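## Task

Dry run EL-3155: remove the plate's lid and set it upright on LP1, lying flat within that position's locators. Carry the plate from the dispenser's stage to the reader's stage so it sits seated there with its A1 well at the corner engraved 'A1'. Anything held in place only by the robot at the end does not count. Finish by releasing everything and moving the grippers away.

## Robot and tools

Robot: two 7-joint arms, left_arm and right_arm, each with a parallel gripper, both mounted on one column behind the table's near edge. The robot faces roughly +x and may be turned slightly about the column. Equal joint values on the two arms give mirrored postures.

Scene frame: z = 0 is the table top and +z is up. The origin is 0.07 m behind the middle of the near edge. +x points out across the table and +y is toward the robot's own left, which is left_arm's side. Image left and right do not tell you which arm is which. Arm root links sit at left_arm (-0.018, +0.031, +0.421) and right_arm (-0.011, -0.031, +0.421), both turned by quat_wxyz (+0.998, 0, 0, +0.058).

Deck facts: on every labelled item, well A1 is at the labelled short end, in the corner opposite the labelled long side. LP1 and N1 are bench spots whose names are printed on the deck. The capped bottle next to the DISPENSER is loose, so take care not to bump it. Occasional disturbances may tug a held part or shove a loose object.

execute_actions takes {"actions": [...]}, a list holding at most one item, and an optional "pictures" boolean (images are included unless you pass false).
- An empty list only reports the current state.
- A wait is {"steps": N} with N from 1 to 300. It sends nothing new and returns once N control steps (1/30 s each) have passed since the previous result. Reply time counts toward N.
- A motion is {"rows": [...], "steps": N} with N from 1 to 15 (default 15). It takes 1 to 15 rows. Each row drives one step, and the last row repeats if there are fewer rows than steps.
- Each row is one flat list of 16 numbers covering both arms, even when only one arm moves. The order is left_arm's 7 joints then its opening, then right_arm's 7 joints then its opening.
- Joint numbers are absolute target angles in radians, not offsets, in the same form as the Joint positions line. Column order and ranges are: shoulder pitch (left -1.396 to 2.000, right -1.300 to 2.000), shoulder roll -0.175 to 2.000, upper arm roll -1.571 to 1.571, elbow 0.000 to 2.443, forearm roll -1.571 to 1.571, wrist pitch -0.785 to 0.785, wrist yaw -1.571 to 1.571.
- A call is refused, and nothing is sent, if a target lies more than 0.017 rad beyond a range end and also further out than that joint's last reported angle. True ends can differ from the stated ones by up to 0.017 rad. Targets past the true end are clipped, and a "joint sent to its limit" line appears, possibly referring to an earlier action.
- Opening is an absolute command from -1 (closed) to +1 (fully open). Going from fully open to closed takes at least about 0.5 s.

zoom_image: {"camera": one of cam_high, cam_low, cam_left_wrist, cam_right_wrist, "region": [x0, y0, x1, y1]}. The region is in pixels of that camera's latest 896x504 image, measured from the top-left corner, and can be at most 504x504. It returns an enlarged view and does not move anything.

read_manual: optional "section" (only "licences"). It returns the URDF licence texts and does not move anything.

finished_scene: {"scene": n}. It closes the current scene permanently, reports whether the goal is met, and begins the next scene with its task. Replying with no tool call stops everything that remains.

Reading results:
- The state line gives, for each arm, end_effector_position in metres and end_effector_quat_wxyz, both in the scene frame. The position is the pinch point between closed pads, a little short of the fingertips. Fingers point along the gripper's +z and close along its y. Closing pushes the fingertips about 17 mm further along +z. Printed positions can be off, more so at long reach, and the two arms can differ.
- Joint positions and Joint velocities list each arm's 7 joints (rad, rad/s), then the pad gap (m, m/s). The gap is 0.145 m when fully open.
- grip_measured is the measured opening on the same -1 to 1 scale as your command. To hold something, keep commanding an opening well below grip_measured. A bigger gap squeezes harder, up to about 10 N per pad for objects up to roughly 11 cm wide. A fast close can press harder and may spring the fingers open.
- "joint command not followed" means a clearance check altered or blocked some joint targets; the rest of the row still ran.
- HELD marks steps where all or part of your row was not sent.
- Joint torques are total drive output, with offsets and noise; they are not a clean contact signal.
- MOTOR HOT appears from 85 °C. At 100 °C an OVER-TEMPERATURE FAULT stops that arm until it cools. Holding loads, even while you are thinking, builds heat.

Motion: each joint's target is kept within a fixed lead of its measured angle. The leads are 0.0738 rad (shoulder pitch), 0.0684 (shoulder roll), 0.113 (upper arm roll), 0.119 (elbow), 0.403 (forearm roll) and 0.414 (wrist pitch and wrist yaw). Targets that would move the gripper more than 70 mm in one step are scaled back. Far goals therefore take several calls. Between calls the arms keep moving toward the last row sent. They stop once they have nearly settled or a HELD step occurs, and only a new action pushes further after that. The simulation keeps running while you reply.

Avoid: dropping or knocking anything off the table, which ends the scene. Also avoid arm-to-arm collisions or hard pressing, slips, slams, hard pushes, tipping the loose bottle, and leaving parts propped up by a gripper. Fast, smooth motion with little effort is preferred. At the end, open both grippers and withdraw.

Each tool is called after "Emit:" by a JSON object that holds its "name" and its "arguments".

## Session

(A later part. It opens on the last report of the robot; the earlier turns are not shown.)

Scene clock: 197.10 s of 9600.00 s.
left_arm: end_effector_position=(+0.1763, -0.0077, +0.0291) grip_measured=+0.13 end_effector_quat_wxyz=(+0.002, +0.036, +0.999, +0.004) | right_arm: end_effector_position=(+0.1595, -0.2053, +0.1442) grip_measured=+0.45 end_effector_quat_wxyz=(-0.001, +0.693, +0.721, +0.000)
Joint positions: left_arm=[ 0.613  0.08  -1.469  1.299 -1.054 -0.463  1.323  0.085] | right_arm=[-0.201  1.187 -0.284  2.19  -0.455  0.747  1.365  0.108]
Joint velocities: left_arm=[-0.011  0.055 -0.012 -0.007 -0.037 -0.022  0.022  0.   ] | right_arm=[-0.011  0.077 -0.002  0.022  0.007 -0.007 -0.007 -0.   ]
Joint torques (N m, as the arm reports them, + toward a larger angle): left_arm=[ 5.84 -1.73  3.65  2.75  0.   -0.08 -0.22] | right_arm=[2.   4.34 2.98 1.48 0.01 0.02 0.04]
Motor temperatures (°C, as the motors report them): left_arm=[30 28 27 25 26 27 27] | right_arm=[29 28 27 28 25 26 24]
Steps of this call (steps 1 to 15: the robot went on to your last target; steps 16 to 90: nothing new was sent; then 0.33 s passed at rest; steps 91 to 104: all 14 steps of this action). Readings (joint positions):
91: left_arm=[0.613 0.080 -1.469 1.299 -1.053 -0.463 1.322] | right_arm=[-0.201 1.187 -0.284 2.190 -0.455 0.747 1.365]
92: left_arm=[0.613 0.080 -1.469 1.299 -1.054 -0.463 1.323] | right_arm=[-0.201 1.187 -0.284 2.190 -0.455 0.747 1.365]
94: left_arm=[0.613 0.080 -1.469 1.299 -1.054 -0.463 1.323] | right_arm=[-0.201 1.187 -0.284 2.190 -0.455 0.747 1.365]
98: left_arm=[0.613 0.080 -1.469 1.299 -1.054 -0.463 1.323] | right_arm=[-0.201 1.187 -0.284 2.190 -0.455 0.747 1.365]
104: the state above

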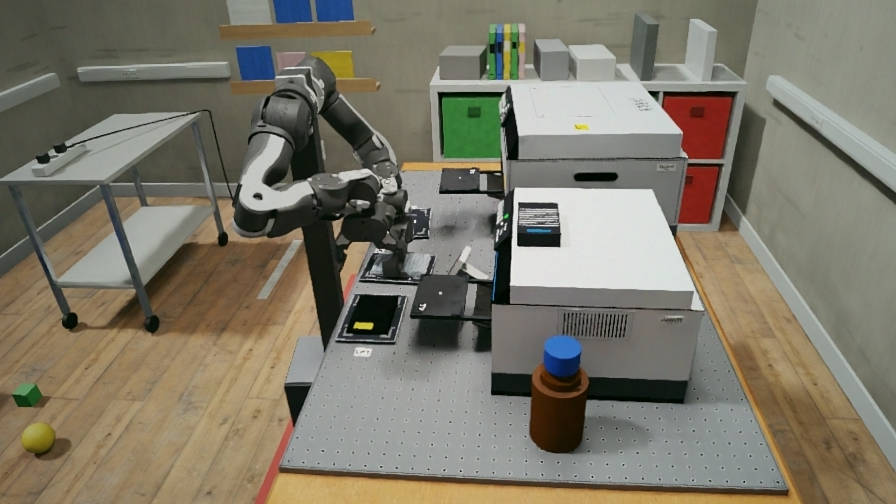

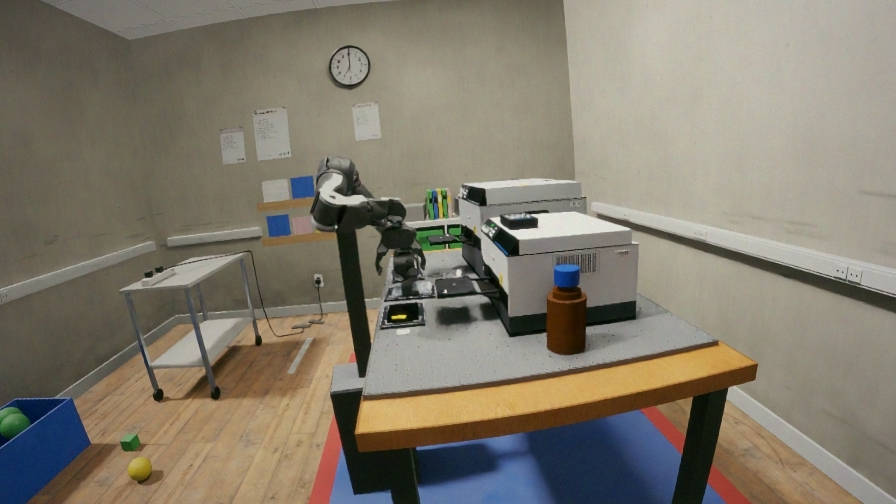

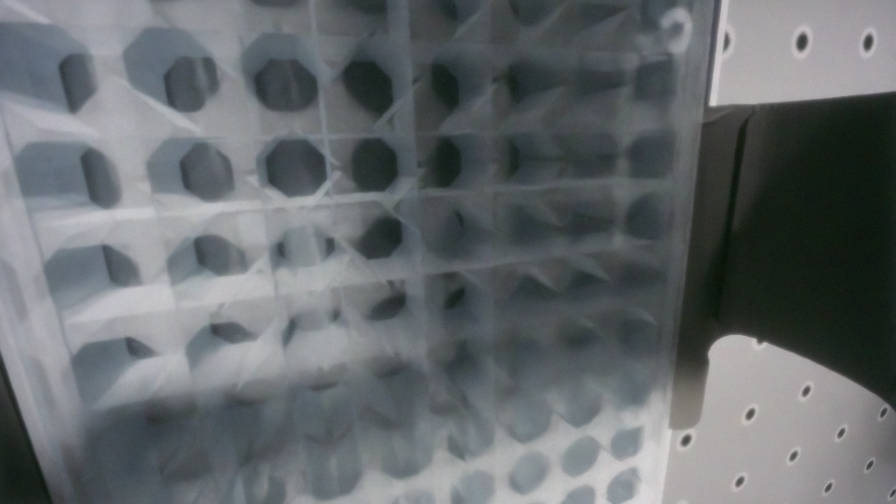

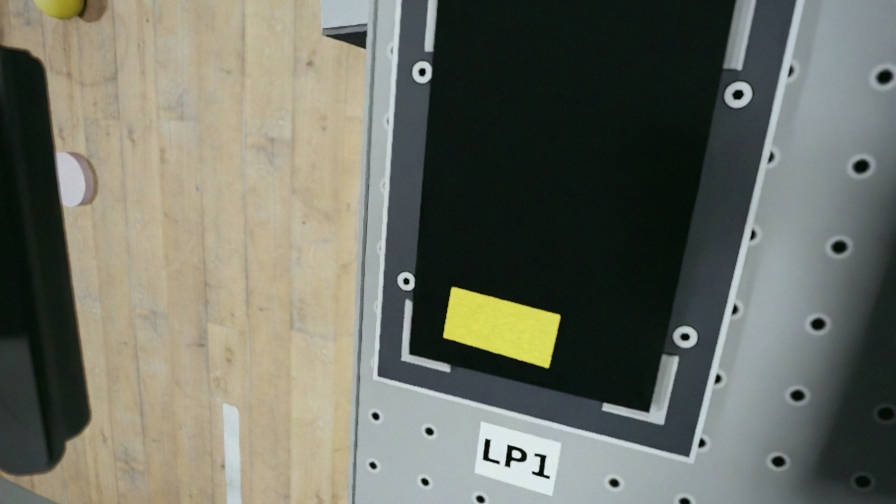

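Emit:
{"name": "execute_actions", "arguments": {"actions": [{"rows":[[0.611,0.08,-1.467,1.297,-1.054,-0.466,1.32,-0.2,-0.2,1.188,-0.281,2.189,-0.457,0.75,1.364,0.45],[0.611,0.08,-1.467,1.297,-1.054,-0.466,1.32,0.1,-0.2,1.188,-0.281,2.189,-0.457,0.75,1.364,0.45],[0.611,0.08,-1.467,1.297,-1.054,-0.466,1.32,0.2,-0.2,1.188,-0.281,2.189,-0.457,0.75,1.364,0.45],[0.611,0.08,-1.467,1.297,-1.054,-0.466,1.32,0.2,-0.2,1.188,-0.281,2.189,-0.457,0.75,1.364,0.45],[0.611,0.08,-1.467,1.297,-1.054,-0.466,1.32,0.2,-0.2,1.188,-0.281,2.189,-0.457,0.75,1.364,0.45],[0.611,0.08,-1.467,1.297,-1.054,-0.466,1.32,0.2,-0.2,1.188,-0.281,2.189,-0.457,0.75,1.364,0.45],[0.611,0.08,-1.467,1.297,-1.054,-0.466,1.32,0.2,-0.2,1.188,-0.281,2.189,-0.457,0.75,1.364,0.45],[0.62,0.083,-1.471,1.312,-1.04,-0.453,1.334,0.2,-0.2,1.188,-0.281,2.189,-0.457,0.75,1.364,0.45]],"steps":15}], "pictures": false}}

Emit:
{"name": "execute_actions", "arguments": {"actions": [{"rows":[[0.62,0.083,-1.471,1.312,-1.04,-0.453,1.334,0.16,-0.2,1.188,-0.281,2.189,-0.457,0.75,1.364,0.45],[0.62,0.083,-1.471,1.312,-1.04,-0.453,1.334,0.12,-0.2,1.188,-0.281,2.189,-0.457,0.75,1.364,0.45],[0.62,0.083,-1.471,1.312,-1.04,-0.453,1.334,0.08,-0.2,1.188,-0.281,2.189,-0.457,0.75,1.364,0.45],[0.62,0.083,-1.471,1.312,-1.04,-0.453,1.334,0.03,-0.2,1.188,-0.281,2.189,-0.457,0.75,1.364,0.45],[0.62,0.083,-1.471,1.312,-1.04,-0.453,1.334,-0.05,-0.2,1.188,-0.281,2.189,-0.457,0.75,1.364,0.45],[0.62,0.083,-1.471,1.312,-1.04,-0.453,1.334,-0.3,-0.2,1.188,-0.281,2.189,-0.457,0.75,1.364,0.45],[0.62,0.083,-1.471,1.312,-1.04,-0.453,1.334,-0.55,-0.2,1.188,-0.281,2.189,-0.457,0.75,1.364,0.45],[0.62,0.083,-1.471,1.312,-1.04,-0.453,1.334,-0.8,-0.2,1.188,-0.281,2.189,-0.457,0.75,1.364,0.45]],"steps":13}]}}

Scene clock: 203.90 s of 9600.00 s.
left_arm: end_effector_position=(+0.1773, -0.0093, +0.0327) grip_measured=+0.20 end_effector_quat_wxyz=(+0.003, +0.035, +0.999, +0.000) | right_arm: end_effector_position=(+0.1595, -0.2053, +0.1442) grip_measured=+0.45 end_effector_quat_wxyz=(-0.001, +0.693, +0.721, +0.000)
Joint positions: left_arm=[ 0.621  0.082 -1.469  1.312 -1.041 -0.456  1.328  0.09 ] | right_arm=[-0.201  1.187 -0.284  2.19  -0.455  0.747  1.365  0.108]
Joint velocities: left_arm=[ 0.055  0.011  0.002  0.007 -0.022  0.007  0.022 -0.   ] | right_arm=[ 0.055 -0.099 -0.012  0.017 -0.037 -0.022 -0.037 -0.   ]
Joint torques (N m, as the arm reports them, + toward a larger angle): left_arm=[ 5.88 -1.47  2.96  3.21  0.07  0.09  0.14] | right_arm=[2.2  4.32 2.99 1.37 0.04 0.01 0.01]
Motor temperatures (°C, as the motors report them): left_arm=[30 28 27 25 26 27 27] | right_arm=[29 28 27 28 25 26 24]
Steps of this call (steps 1 to 15: the robot went on to your last target; steps 16 to 90: nothing new was sent; then 3.30 s passed at rest; steps 91 to 105: all 15 steps of this action). Readings (joint positions):
91: left_arm=[0.613 0.080 -1.469 1.299 -1.054 -0.463 1.323] | right_arm=[-0.201 1.187 -0.284 2.190 -0.455 0.747 1.365]
92: left_arm=[0.613 0.080 -1.469 1.299 -1.054 -0.463 1.323] | right_arm=[-0.201 1.187 -0.284 2.190 -0.455 0.747 1.365]
94: left_arm=[0.613 0.080 -1.469 1.299 -1.054 -0.463 1.323] | right_arm=[-0.201 1.187 -0.284 2.190 -0.455 0.747 1.365]
98: left_arm=[0.614 0.082 -1.469 1.305 -1.049 -0.460 1.325] | right_arm=[-0.201 1.187 -0.284 2.190 -0.455 0.747 1.365]
105: the state above

Scene clock: 204.33 s of 9600.00 s.
left_arm: end_effector_position=(+0.1773, -0.0089, +0.0327) grip_measured=+0.10 end_effector_quat_wxyz=(+0.003, +0.035, +0.999, +0.002) | right_arm: end_effector_position=(+0.1595, -0.2053, +0.1442) grip_measured=+0.45 end_effector_quat_wxyz=(-0.001, +0.693, +0.721, +0.000)
Joint positions: left_arm=[ 0.621  0.082 -1.469  1.312 -1.041 -0.456  1.331  0.083] | right_arm=[-0.201  1.187 -0.284  2.19  -0.455  0.747  1.365  0.108]
Joint velocities: left_arm=[-0.011 -0.011 -0.012 -0.007  0.081 -0.037  0.022 -0.   ] | right_arm=[ 0.033 -0.077  0.002 -0.027 -0.066 -0.007 -0.022  0.   ]
Joint torques (N m, as the arm reports them, + toward a larger angle): left_arm=[ 5.91 -1.46  2.87  3.16  0.05  0.09  0.05] | right_arm=[ 2.03  4.21  3.1   1.35  0.02  0.01 -0.02]
Motor temperatures (°C, as the motors report them): left_arm=[30 28 27 25 26 27 27] | right_arm=[29 28 27 28 25 26 24]
Steps of this call (steps 1 to 13: all 13 steps of this action). Readings (joint positions):
1: left_arm=[0.621 0.082 -1.469 1.312 -1.041 -0.456 1.328] | right_arm=[-0.201 1.187 -0.284 2.190 -0.455 0.747 1.365]
2: left_arm=[0.621 0.082 -1.469 1.312 -1.041 -0.456 1.330] | right_arm=[-0.201 1.187 -0.284 2.190 -0.455 0.747 1.365]
4: left_arm=[0.621 0.082 -1.469 1.312 -1.041 -0.456 1.331] | right_arm=[-0.201 1.187 -0.284 2.190 -0.455 0.747 1.365]
8: left_arm=[0.621 0.082 -1.469 1.312 -1.041 -0.456 1.331] | right_arm=[-0.201 1.187 -0.284 2.190 -0.455 0.747 1.365]
13: the state above

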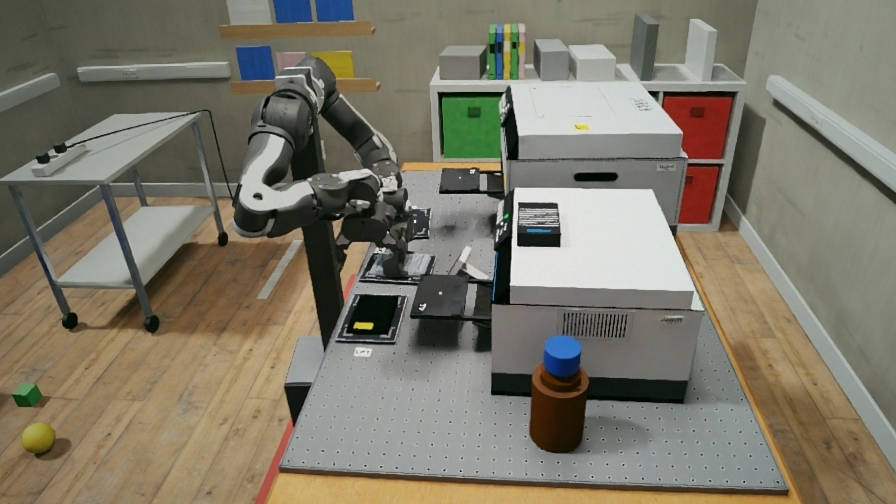

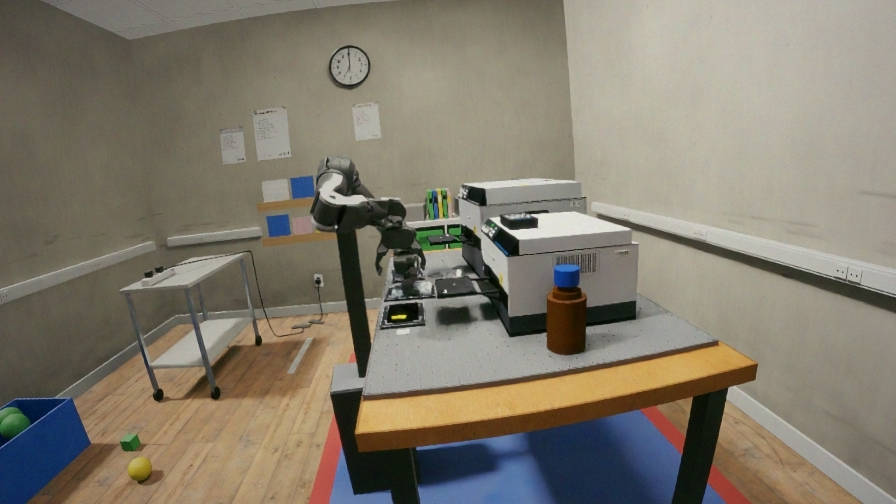

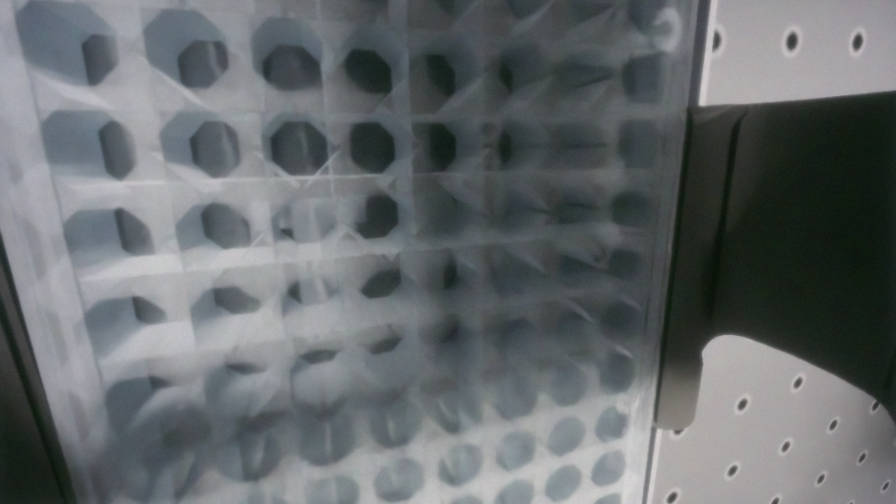

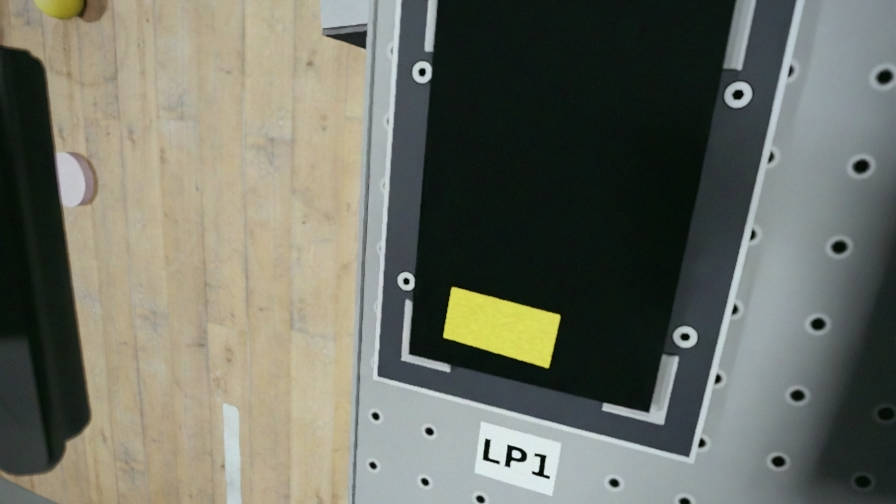

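Emit:
{"name": "execute_actions", "arguments": {"actions": [{"rows":[[0.63,0.086,-1.473,1.327,-1.026,-0.445,1.344,-0.8,-0.2,1.188,-0.281,2.189,-0.457,0.75,1.364,0.45],[0.643,0.089,-1.476,1.345,-1.008,-0.436,1.356,-0.8,-0.2,1.188,-0.281,2.189,-0.457,0.75,1.364,0.45],[0.666,0.094,-1.481,1.376,-0.976,-0.419,1.378,-0.8,-0.2,1.188,-0.281,2.189,-0.457,0.75,1.364,0.45],[0.689,0.099,-1.486,1.407,-0.944,-0.402,1.4,-0.8,-0.2,1.188,-0.281,2.189,-0.457,0.75,1.364,0.45],[0.712,0.104,-1.491,1.438,-0.912,-0.385,1.421,-0.8,-0.2,1.188,-0.281,2.189,-0.457,0.75,1.364,0.45],[0.735,0.11,-1.495,1.469,-0.88,-0.367,1.443,-0.8,-0.2,1.188,-0.281,2.189,-0.457,0.75,1.364,0.45],[0.758,0.115,-1.5,1.5,-0.848,-0.35,1.465,-0.8,-0.2,1.188,-0.281,2.189,-0.457,0.75,1.364,0.45],[0.781,0.12,-1.505,1.53,-0.816,-0.333,1.487,-0.8,-0.2,1.188,-0.281,2.189,-0.457,0.75,1.364,0.45],[0.804,0.125,-1.51,1.561,-0.784,-0.316,1.509,-0.8,-0.2,1.188,-0.281,2.189,-0.457,0.75,1.364,0.45],[0.827,0.131,-1.515,1.592,-0.752,-0.299,1.53,-0.8,-0.2,1.188,-0.281,2.189,-0.457,0.75,1.364,0.45],[0.85,0.136,-1.52,1.622,-0.72,-0.282,1.552,-0.8,-0.2,1.188,-0.281,2.189,-0.457,0.75,1.364,0.45],[0.875,0.156,-1.521,1.632,-0.693,-0.238,1.55,-0.8,-0.2,1.188,-0.281,2.189,-0.457,0.75,1.364,0.45],[0.9,0.176,-1.522,1.642,-0.665,-0.194,1.548,-0.8,-0.2,1.188,-0.281,2.189,-0.457,0.75,1.364,0.45],[0.925,0.196,-1.524,1.652,-0.638,-0.149,1.546,-0.8,-0.2,1.188,-0.281,2.189,-0.457,0.75,1.364,0.45],[0.95,0.216,-1.525,1.662,-0.611,-0.105,1.544,-0.8,-0.2,1.188,-0.281,2.189,-0.457,0.75,1.364,0.45]]}], "pictures": false}}

Emit:
{"name": "execute_actions", "arguments": {"actions": [{"rows":[[0.98,0.24,-1.527,1.674,-0.578,-0.052,1.541,-0.8,-0.2,1.188,-0.281,2.189,-0.457,0.75,1.364,0.45],[1.01,0.264,-1.528,1.685,-0.545,0,1.538,-0.8,-0.2,1.188,-0.281,2.189,-0.457,0.75,1.364,0.45],[1.04,0.288,-1.53,1.697,-0.512,0.054,1.536,-0.8,-0.2,1.188,-0.281,2.189,-0.457,0.75,1.364,0.45],[1.07,0.312,-1.531,1.709,-0.48,0.107,1.533,-0.8,-0.2,1.188,-0.281,2.189,-0.457,0.75,1.364,0.45],[1.1,0.336,-1.533,1.721,-0.447,0.16,1.531,-0.8,-0.2,1.188,-0.281,2.189,-0.457,0.75,1.364,0.45],[1.13,0.36,-1.534,1.733,-0.414,0.213,1.528,-0.8,-0.2,1.188,-0.281,2.189,-0.457,0.75,1.364,0.45],[1.16,0.384,-1.536,1.744,-0.381,0.266,1.526,-0.8,-0.2,1.188,-0.281,2.189,-0.457,0.75,1.364,0.45],[1.19,0.408,-1.537,1.756,-0.348,0.319,1.523,-0.8,-0.2,1.188,-0.281,2.189,-0.457,0.75,1.364,0.45],[1.22,0.432,-1.539,1.768,-0.316,0.372,1.521,-0.8,-0.2,1.188,-0.281,2.189,-0.457,0.75,1.364,0.45],[1.25,0.456,-1.54,1.78,-0.283,0.425,1.518,-0.8,-0.2,1.188,-0.281,2.189,-0.457,0.75,1.364,0.45],[1.249,0.47,-1.53,1.756,-0.28,0.426,1.517,-0.8,-0.2,1.188,-0.281,2.189,-0.457,0.75,1.364,0.45],[1.248,0.484,-1.519,1.732,-0.276,0.426,1.517,-0.8,-0.2,1.188,-0.281,2.189,-0.457,0.75,1.364,0.45],[1.246,0.511,-1.499,1.685,-0.27,0.427,1.515,-0.8,-0.2,1.188,-0.281,2.189,-0.457,0.75,1.364,0.45],[1.244,0.539,-1.478,1.638,-0.264,0.428,1.513,-0.8,-0.2,1.188,-0.281,2.189,-0.457,0.75,1.364,0.45],[1.242,0.566,-1.457,1.591,-0.258,0.43,1.511,-0.8,-0.2,1.188,-0.281,2.189,-0.457,0.75,1.364,0.45]]}], "pictures": false}}

Emit:
{"name": "execute_actions", "arguments": {"actions": [{"rows":[[1.24,0.594,-1.436,1.544,-0.251,0.431,1.51,-0.8,-0.2,1.188,-0.281,2.189,-0.457,0.75,1.364,0.45],[1.238,0.622,-1.416,1.497,-0.245,0.432,1.508,-0.8,-0.2,1.188,-0.281,2.189,-0.457,0.75,1.364,0.45],[1.236,0.649,-1.395,1.45,-0.239,0.434,1.506,-0.8,-0.2,1.188,-0.281,2.189,-0.457,0.75,1.364,0.45],[1.234,0.677,-1.374,1.403,-0.232,0.435,1.504,-0.8,-0.2,1.188,-0.281,2.189,-0.457,0.75,1.364,0.45],[1.232,0.704,-1.354,1.356,-0.226,0.436,1.502,-0.8,-0.2,1.188,-0.281,2.189,-0.457,0.75,1.364,0.45],[1.231,0.718,-1.343,1.332,-0.223,0.436,1.5,-0.8,-0.2,1.188,-0.281,2.189,-0.457,0.75,1.364,0.45],[1.23,0.732,-1.333,1.309,-0.22,0.437,1.5,-0.8,-0.2,1.188,-0.281,2.189,-0.457,0.75,1.364,0.45],[1.224,0.727,-1.338,1.3,-0.217,0.434,1.488,-0.8,-0.2,1.188,-0.281,2.189,-0.457,0.75,1.364,0.45],[1.218,0.723,-1.344,1.292,-0.213,0.432,1.476,-0.8,-0.2,1.188,-0.281,2.189,-0.457,0.75,1.364,0.45],[1.212,0.718,-1.349,1.284,-0.21,0.429,1.464,-0.8,-0.2,1.188,-0.281,2.189,-0.457,0.75,1.364,0.45],[1.206,0.713,-1.355,1.275,-0.207,0.427,1.45,-0.8,-0.2,1.188,-0.281,2.189,-0.457,0.75,1.364,0.45],[1.2,0.7086,-1.36,1.2667,-0.203,0.424,1.437,-0.8,-0.2,1.188,-0.281,2.189,-0.457,0.75,1.364,0.45]]}], "pictures": false}}

Emit:
{"name": "execute_actions", "arguments": {"actions": [{"steps":8}]}}

Emit:
{"name": "zoom_image", "arguments": {"camera": "cam_high", "region": [420,140,520,205]}}

Scene clock: 217.47 s of 9600.00 s.
left_arm: end_effector_position=(+0.1950, +0.0124, +0.1243) grip_measured=+0.10 end_effector_quat_wxyz=(+0.012, -0.046, +0.999, +0.004) | right_arm: end_effector_position=(+0.1595, -0.2053, +0.1442) grip_measured=+0.45 end_effector_quat_wxyz=(-0.001, +0.693, +0.721, +0.000)
Joint positions: left_arm=[ 0.949  0.218 -1.522  1.657 -0.643 -0.158  1.537  0.083] | right_arm=[-0.201  1.187 -0.284  2.19  -0.455  0.747  1.365  0.108]
Joint velocities: left_arm=[ 0.648  0.802 -0.012  0.115  0.52   1.018  0.095  0.   ] | right_arm=[-0.011 -0.011 -0.012 -0.017  0.007 -0.066 -0.007  0.   ]
Joint torques (N m, as the arm reports them, + toward a larger angle): left_arm=[ 6.32 -2.66  3.69  2.93  0.11  0.14 -0.06] | right_arm=[ 2.21  4.27  3.29  1.57  0.03 -0.01  0.02]
Motor temperatures (°C, as the motors report them): left_arm=[30 28 27 26 26 27 27] | right_arm=[29 28 27 28 25 26 24]
Steps of this call (steps 1 to 15: the robot went on to your last target; steps 16 to 90: nothing new was sent; then 9.63 s passed at rest; steps 91 to 105: all 15 steps of this action). Readings (joint positions):
91: left_arm=[0.624 0.085 -1.471 1.320 -1.036 -0.453 1.335] | right_arm=[-0.201 1.187 -0.284 2.190 -0.455 0.747 1.365]
92: left_arm=[0.634 0.090 -1.475 1.338 -1.023 -0.447 1.342] | right_arm=[-0.201 1.187 -0.284 2.190 -0.455 0.747 1.365]
94: left_arm=[0.682 0.101 -1.485 1.399 -0.975 -0.422 1.373] | right_arm=[-0.201 1.187 -0.284 2.190 -0.455 0.747 1.365]
98: left_arm=[0.783 0.116 -1.498 1.526 -0.855 -0.356 1.454] | right_arm=[-0.201 1.187 -0.284 2.190 -0.455 0.747 1.365]
105: the state above

Scene clock: 217.97 s of 9600.00 s.
left_arm: end_effector_position=(+0.2601, +0.1204, +0.1823) grip_measured=+0.10 end_effector_quat_wxyz=(+0.000, -0.511, +0.859, +0.008) | right_arm: end_effector_position=(+0.1595, -0.2053, +0.1442) grip_measured=+0.45 end_effector_quat_wxyz=(-0.001, +0.693, +0.721, +0.000)
Joint positions: left_arm=[ 1.24   0.558 -1.468  1.599 -0.261  0.423  1.515  0.083] | right_arm=[-0.201  1.187 -0.284  2.19  -0.455  0.747  1.365  0.108]
Joint velocities: left_arm=[-0.011  1.088  0.54  -1.375 -0.154  0.125 -0.095 -0.   ] | right_arm=[ 0.121  0.011  0.007  0.017  0.022 -0.037  0.051 -0.   ]
Joint torques (N m, as the arm reports them, + toward a larger angle): left_arm=[10.05  0.04  6.25  2.28  0.33  0.06  0.01] | right_arm=[2.22 4.5  2.97 1.4  0.04 0.02 0.  ]
Motor temperatures (°C, as the motors report them): left_arm=[30 28 27 26 26 27 27] | right_arm=[29 28 27 28 25 26 24]
Steps of this call (steps 1 to 15: all 15 steps of this action). Readings (joint positions):
1: left_arm=[0.976 0.246 -1.524 1.666 -0.615 -0.112 1.539] | right_arm=[-0.201 1.187 -0.284 2.190 -0.455 0.747 1.365]
2: left_arm=[1.006 0.268 -1.526 1.678 -0.584 -0.062 1.539] | right_arm=[-0.201 1.187 -0.284 2.190 -0.455 0.747 1.365]
4: left_arm=[1.070 0.308 -1.529 1.707 -0.518 0.041 1.537] | right_arm=[-0.201 1.187 -0.284 2.190 -0.455 0.747 1.365]
8: left_arm=[1.187 0.409 -1.534 1.752 -0.388 0.253 1.530] | right_arm=[-0.201 1.187 -0.284 2.190 -0.455 0.747 1.365]
15: the state above

Scene clock: 218.47 s of 9600.00 s.
left_arm: end_effector_position=(+0.3006, +0.2258, +0.1713) grip_measured=+0.10 end_effector_quat_wxyz=(-0.001, -0.709, +0.706, +0.002) | right_arm: end_effector_position=(+0.1595, -0.2053, +0.1442) grip_measured=+0.45 end_effector_quat_wxyz=(-0.001, +0.693, +0.721, +0.000)
Joint positions: left_arm=[ 1.199  0.711 -1.36   1.267 -0.203  0.427  1.446  0.083] | right_arm=[-0.201  1.187 -0.284  2.19  -0.455  0.747  1.365  0.108]
Joint velocities: left_arm=[ 0.077  0.187  0.007 -0.027  0.037 -0.037 -0.11  -0.   ] | right_arm=[-0.011 -0.011 -0.002  0.007 -0.022  0.051 -0.051  0.   ]
Joint torques (N m, as the arm reports them, + toward a larger angle): left_arm=[10.54  0.56  4.68  1.12  0.06 -0.09 -0.18] | right_arm=[2.32 4.22 3.2  1.36 0.02 0.01 0.01]
Motor temperatures (°C, as the motors report them): left_arm=[30 28 27 26 26 27 27] | right_arm=[29 28 27 28 25 26 24]
Steps of this call (steps 1 to 15: all 15 steps of this action). Readings (joint positions):
1: left_arm=[1.240 0.595 -1.443 1.548 -0.258 0.425 1.513] | right_arm=[-0.201 1.187 -0.284 2.190 -0.455 0.747 1.365]
2: left_arm=[1.241 0.627 -1.420 1.500 -0.254 0.427 1.511] | right_arm=[-0.201 1.187 -0.284 2.190 -0.455 0.747 1.365]
4: left_arm=[1.239 0.675 -1.378 1.409 -0.242 0.431 1.507] | right_arm=[-0.201 1.187 -0.284 2.190 -0.455 0.747 1.365]
8: left_arm=[1.236 0.751 -1.335 1.292 -0.230 0.434 1.499] | right_arm=[-0.201 1.187 -0.284 2.190 -0.455 0.747 1.365]
15: the state above

Scene clock: 218.73 s of 9600.00 s.
left_arm: end_effector_position=(+0.3015, +0.2249, +0.1714) grip_measured=+0.10 end_effector_quat_wxyz=(-0.000, -0.708, +0.707, +0.000) | right_arm: end_effector_position=(+0.1595, -0.2053, +0.1442) grip_measured=+0.45 end_effector_quat_wxyz=(-0.001, +0.693, +0.721, +0.000)
Joint positions: left_arm=[ 1.199  0.708 -1.36   1.267 -0.204  0.427  1.443  0.083] | right_arm=[-0.201  1.187 -0.284  2.19  -0.455  0.747  1.365  0.108]
Joint velocities: left_arm=[-0.011  0.033 -0.027  0.012  0.037  0.007  0.037  0.   ] | right_arm=[ 0.033 -0.055 -0.002  0.002 -0.007  0.051 -0.007  0.   ]
Joint torques (N m, as the arm reports them, + toward a larger angle): left_arm=[10.43  1.63  4.73  1.22  0.07 -0.08 -0.21] | right_arm=[2.12 4.46 3.16 1.34 0.02 0.01 0.  ]
Motor temperatures (°C, as the motors report them): left_arm=[30 28 27 26 26 27 27] | right_arm=[29 28 27 28 25 26 24]
Steps of this call (steps 1 to 8: the robot went on to your last target). Readings (joint positions):
1: left_arm=[1.199 0.714 -1.360 1.266 -0.204 0.427 1.444] | right_arm=[-0.201 1.187 -0.284 2.190 -0.455 0.747 1.365]
2: left_arm=[1.199 0.714 -1.360 1.266 -0.204 0.427 1.444] | right_arm=[-0.201 1.187 -0.284 2.190 -0.455 0.747 1.365]
4: left_arm=[1.199 0.709 -1.360 1.266 -0.204 0.427 1.443] | right_arm=[-0.201 1.187 -0.284 2.190 -0.455 0.747 1.365]
8: the state above

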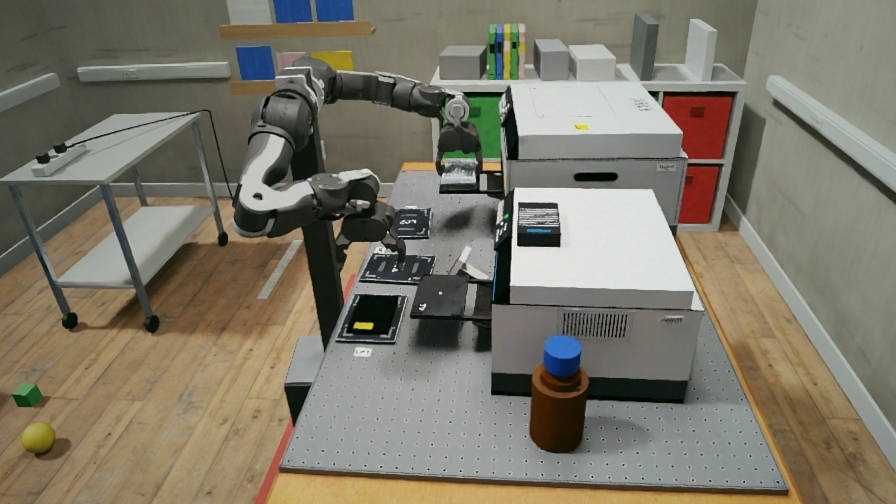

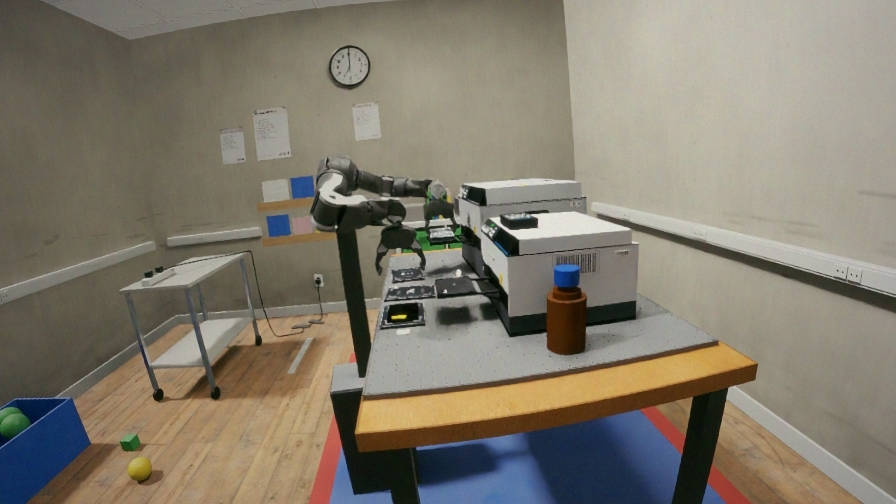

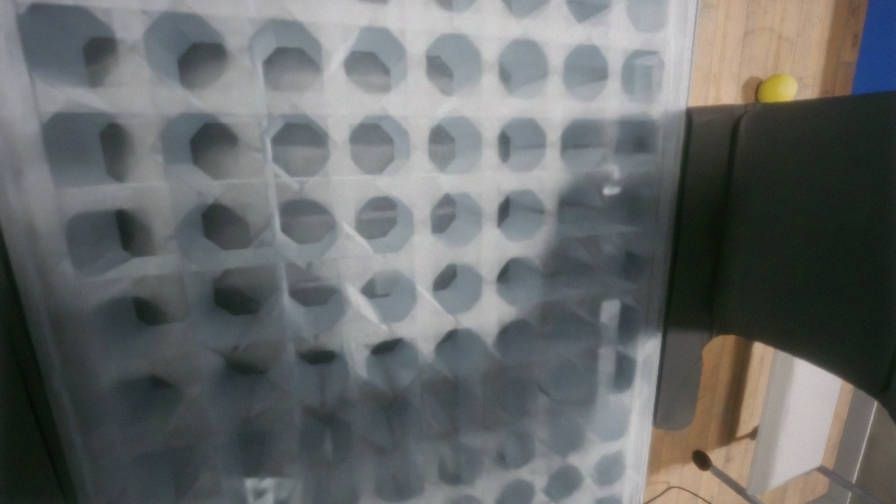

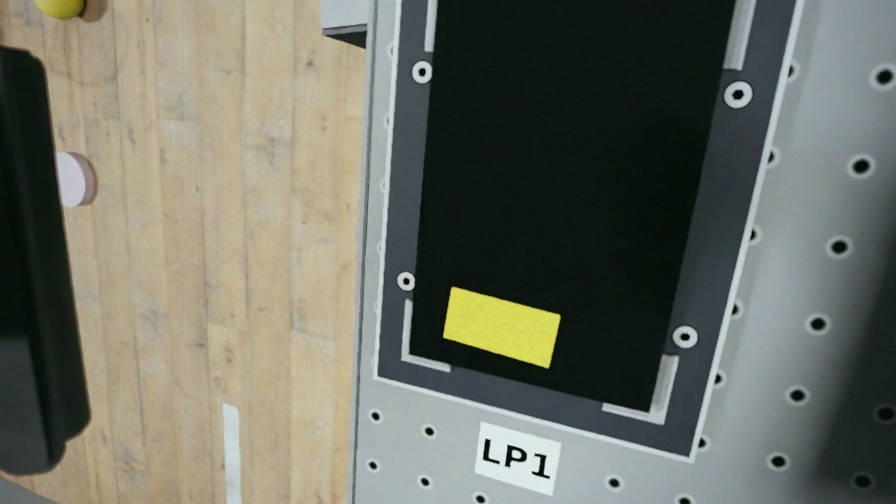

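Region (420, 140, 520, 205) of cam_high's 896x504 image, scaled by 5.040, with more detail than that image has; it fills the top 328 rows of this view, and the rest is white.

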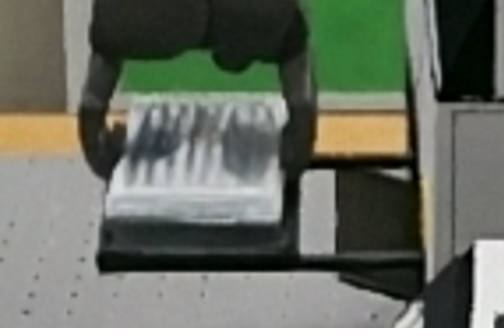

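Emit:
{"name": "execute_actions", "arguments": {"actions": [{"rows":[[1.2,0.711,-1.365,1.259,-0.2,0.432,1.432,-0.8,-0.2,1.188,-0.281,2.189,-0.457,0.75,1.364,0.45],[1.2,0.711,-1.369,1.257,-0.197,0.432,1.427,-0.8,-0.2,1.188,-0.281,2.189,-0.457,0.75,1.364,0.45],[1.2,0.71,-1.374,1.255,-0.194,0.432,1.422,-0.8,-0.2,1.188,-0.281,2.189,-0.457,0.75,1.364,0.45],[1.2,0.709,-1.378,1.253,-0.19,0.432,1.418,-0.8,-0.2,1.188,-0.281,2.189,-0.457,0.75,1.364,0.45],[1.2,0.708,-1.383,1.251,-0.187,0.432,1.413,-0.8,-0.2,1.188,-0.281,2.189,-0.457,0.75,1.364,0.45],[1.2,0.707,-1.387,1.249,-0.184,0.432,1.408,-0.8,-0.2,1.188,-0.281,2.189,-0.457,0.75,1.364,0.45]],"steps":14}]}}

Emit:
{"name": "zoom_image", "arguments": {"camera": "cam_high", "region": [425,150,505,200]}}

Scene clock: 222.83 s of 9600.00 s.
left_arm: end_effector_position=(+0.3021, +0.2277, +0.1660) grip_measured=+0.10 end_effector_quat_wxyz=(+0.001, -0.713, +0.702, +0.000) | right_arm: end_effector_position=(+0.1595, -0.2053, +0.1442) grip_measured=+0.45 end_effector_quat_wxyz=(-0.001, +0.693, +0.721, +0.000)
Joint positions: left_arm=[ 1.2    0.708 -1.383  1.25  -0.185  0.429  1.414  0.083] | right_arm=[-0.201  1.187 -0.284  2.19  -0.455  0.747  1.365  0.108]
Joint velocities: left_arm=[ 0.011 -0.011 -0.007  0.002 -0.037 -0.037 -0.037  0.   ] | right_arm=[-0.121 -0.011  0.007 -0.012  0.037  0.007  0.007 -0.   ]
Joint torques (N m, as the arm reports them, + toward a larger angle): left_arm=[10.32  1.23  3.99  0.9   0.06  0.11 -0.19] | right_arm=[ 1.99  4.51  3.22  1.48  0.04 -0.01  0.03]
Motor temperatures (°C, as the motors report them): left_arm=[30 28 27 26 26 27 27] | right_arm=[29 28 27 28 25 26 24]
Steps of this call (steps 1 to 15: the robot went on to your last target; steps 16 to 90: nothing new was sent; then 0.63 s passed at rest; steps 91 to 104: all 14 steps of this action). Readings (joint positions):
91: left_arm=[1.199 0.708 -1.360 1.263 -0.202 0.427 1.441] | right_arm=[-0.201 1.187 -0.284 2.190 -0.455 0.747 1.365]
92: left_arm=[1.200 0.709 -1.362 1.259 -0.200 0.428 1.437] | right_arm=[-0.201 1.187 -0.284 2.190 -0.455 0.747 1.365]
94: left_arm=[1.200 0.711 -1.372 1.254 -0.196 0.429 1.429] | right_arm=[-0.201 1.187 -0.284 2.190 -0.455 0.747 1.365]
98: left_arm=[1.200 0.708 -1.383 1.250 -0.186 0.429 1.415] | right_arm=[-0.201 1.187 -0.284 2.190 -0.455 0.747 1.365]
104: the state above

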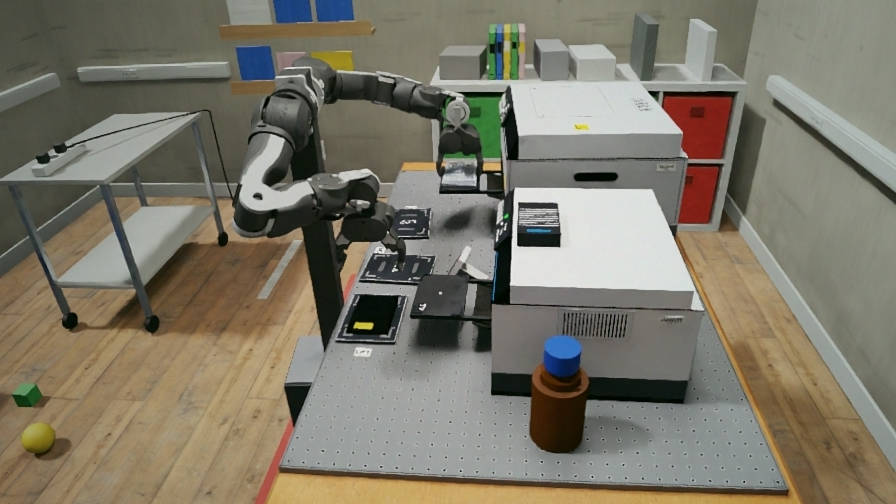

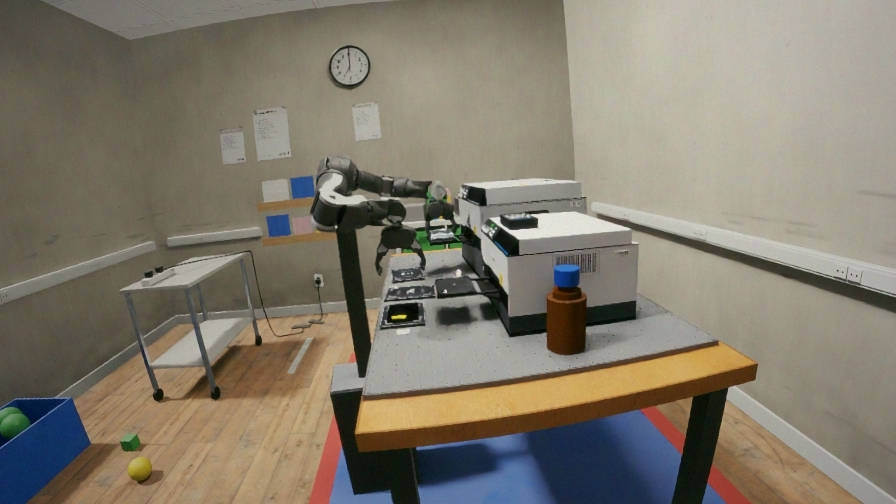

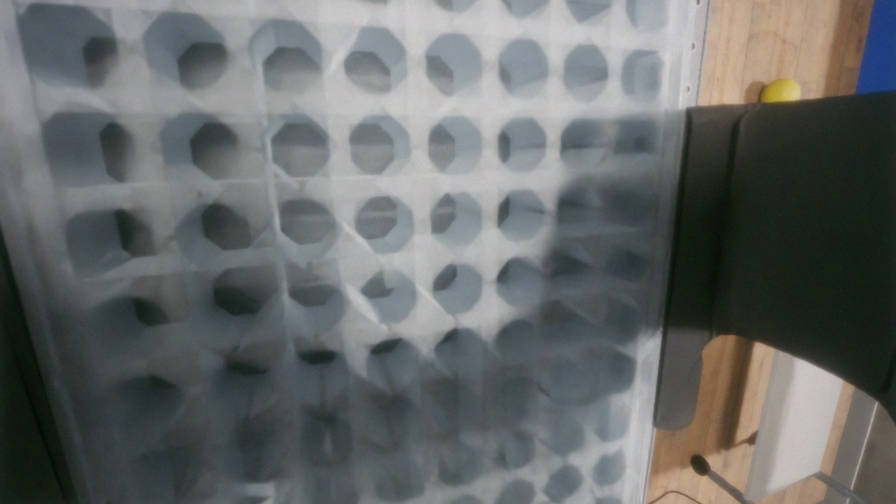

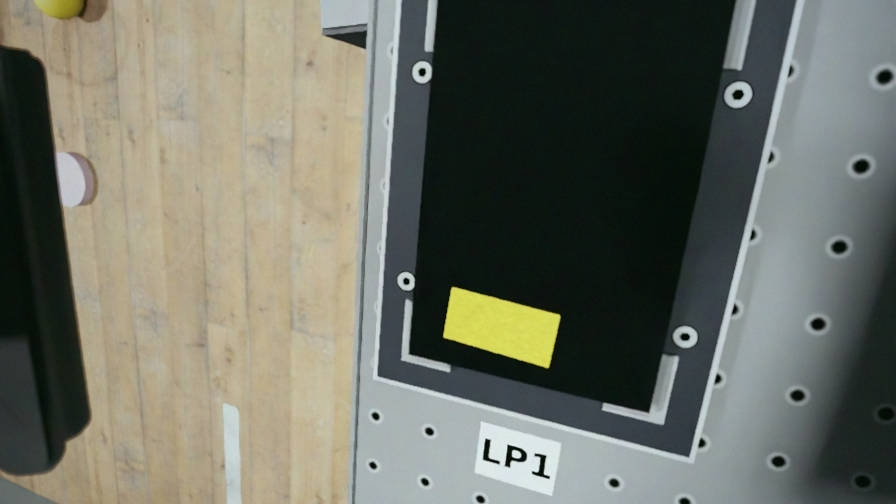

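Region (425, 150, 505, 200) of cam_high's 896x504 image, scaled by 6.300, with more detail than that image has; it fills the top 315 rows of this view, and the rest is white.

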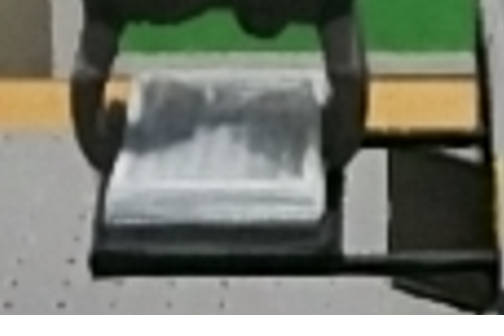

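Centred. Lower 9 mm.

Emit:
{"name": "execute_actions", "arguments": {"actions": [{"rows":[[1.2,0.7063,-1.3915,1.247,-0.181,0.428,1.403,-0.8,-0.2,1.188,-0.281,2.189,-0.457,0.75,1.364,0.45],[1.2,0.7055,-1.396,1.245,-0.178,0.426,1.398,-0.8,-0.2,1.188,-0.281,2.189,-0.457,0.75,1.364,0.45],[1.2,0.7048,-1.4005,1.243,-0.174,0.425,1.393,-0.8,-0.2,1.188,-0.281,2.189,-0.457,0.75,1.364,0.45],[1.2,0.704,-1.405,1.241,-0.171,0.424,1.388,-0.8,-0.2,1.188,-0.281,2.189,-0.457,0.75,1.364,0.45],[1.2,0.7033,-1.4095,1.239,-0.168,0.424,1.383,-0.8,-0.2,1.188,-0.281,2.189,-0.457,0.75,1.364,0.45],[1.2,0.7026,-1.414,1.237,-0.165,0.423,1.379,-0.8,-0.2,1.188,-0.281,2.189,-0.457,0.75,1.364,0.45],[1.2,0.7018,-1.4185,1.235,-0.162,0.423,1.374,-0.8,-0.2,1.188,-0.281,2.189,-0.457,0.75,1.364,0.45],[1.2,0.701,-1.423,1.233,-0.158,0.422,1.369,-0.8,-0.2,1.188,-0.281,2.189,-0.457,0.75,1.364,0.45],[1.2,0.7,-1.4275,1.231,-0.155,0.422,1.364,-0.8,-0.2,1.188,-0.281,2.189,-0.457,0.75,1.364,0.45]],"steps":15}]}}

Emit:
{"name": "zoom_image", "arguments": {"camera": "cam_high", "region": [425,150,505,200]}}

Scene clock: 226.07 s of 9600.00 s.
left_arm: end_effector_position=(+0.3033, +0.2280, +0.1586) grip_measured=+0.10 end_effector_quat_wxyz=(+0.004, -0.713, +0.701, -0.001) | right_arm: end_effector_position=(+0.1595, -0.2053, +0.1442) grip_measured=+0.45 end_effector_quat_wxyz=(-0.001, +0.693, +0.721, +0.000)
Joint positions: left_arm=[ 1.203  0.702 -1.421  1.232 -0.159  0.425  1.371  0.083] | right_arm=[-0.201  1.187 -0.284  2.19  -0.455  0.747  1.365  0.108]
Joint velocities: left_arm=[-0.033  0.033  0.012 -0.017 -0.022  0.066 -0.051 -0.   ] | right_arm=[-0.033  0.011  0.007 -0.022  0.007  0.022  0.037  0.   ]
Joint torques (N m, as the arm reports them, + toward a larger angle): left_arm=[ 9.64  1.11  3.53  0.85  0.18 -0.09 -0.23] | right_arm=[ 2.13  4.58  3.06  1.48  0.02 -0.03  0.03]
Motor temperatures (°C, as the motors report them): left_arm=[31 28 27 25 26 27 27] | right_arm=[29 28 27 28 25 26 24]
Steps of this call (steps 1 to 15: the robot went on to your last target; steps 16 to 82: nothing new was sent; steps 83 to 97: all 15 steps of this action). Readings (joint positions):
83: left_arm=[1.200 0.708 -1.385 1.249 -0.184 0.429 1.412] | right_arm=[-0.201 1.187 -0.284 2.190 -0.455 0.747 1.365]
84: left_arm=[1.200 0.708 -1.389 1.247 -0.182 0.429 1.409] | right_arm=[-0.201 1.187 -0.284 2.190 -0.455 0.747 1.365]
86: left_arm=[1.200 0.706 -1.399 1.243 -0.176 0.428 1.400] | right_arm=[-0.201 1.187 -0.284 2.190 -0.455 0.747 1.365]
90: left_arm=[1.201 0.703 -1.416 1.235 -0.163 0.426 1.381] | right_arm=[-0.201 1.187 -0.284 2.190 -0.455 0.747 1.365]
97: the state above

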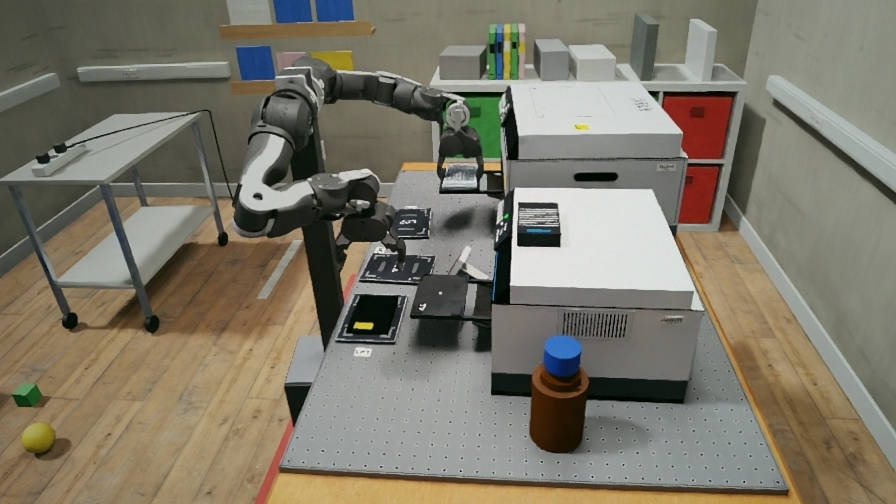

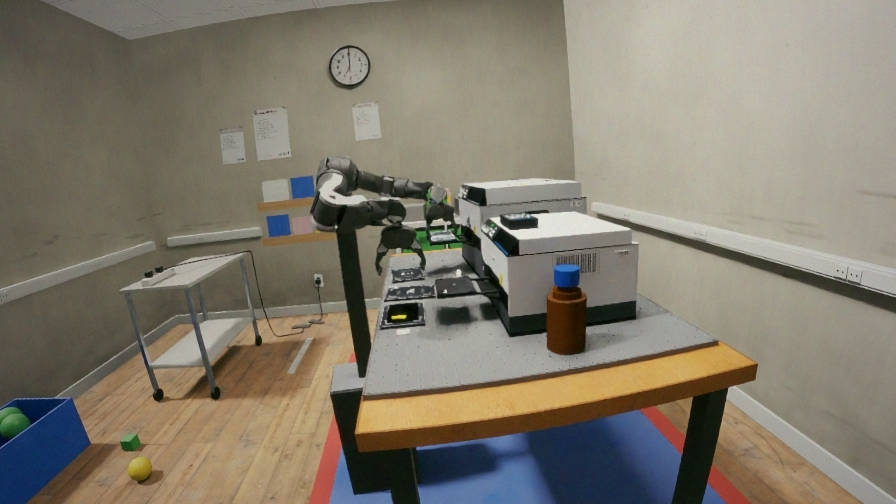

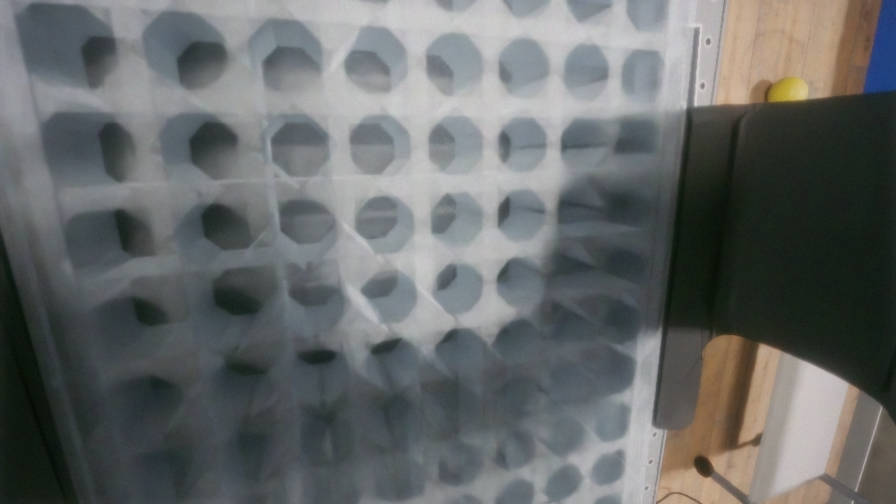

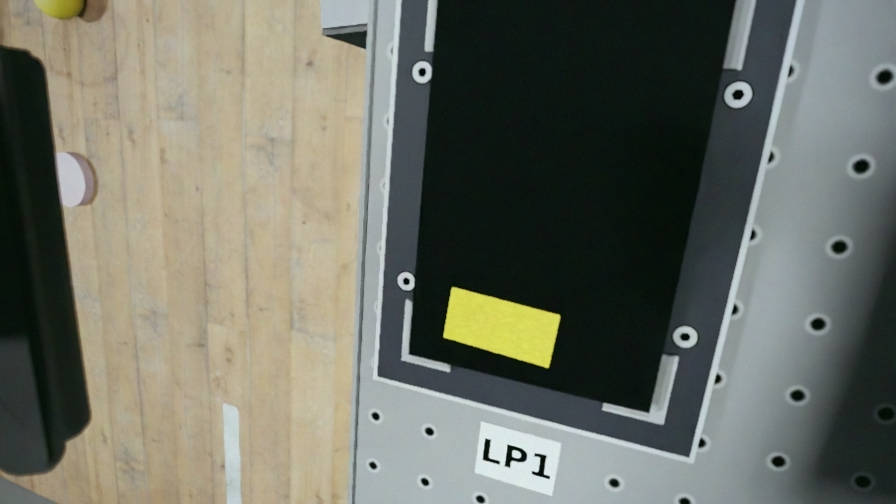

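Region (425, 150, 505, 200) of cam_high's 896x504 image, scaled by 6.300, with more detail than that image has; it fills the top 315 rows of this view, and the rest is white.

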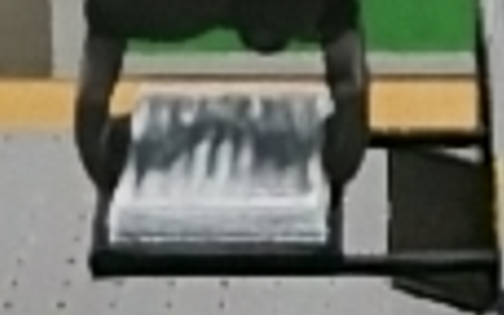

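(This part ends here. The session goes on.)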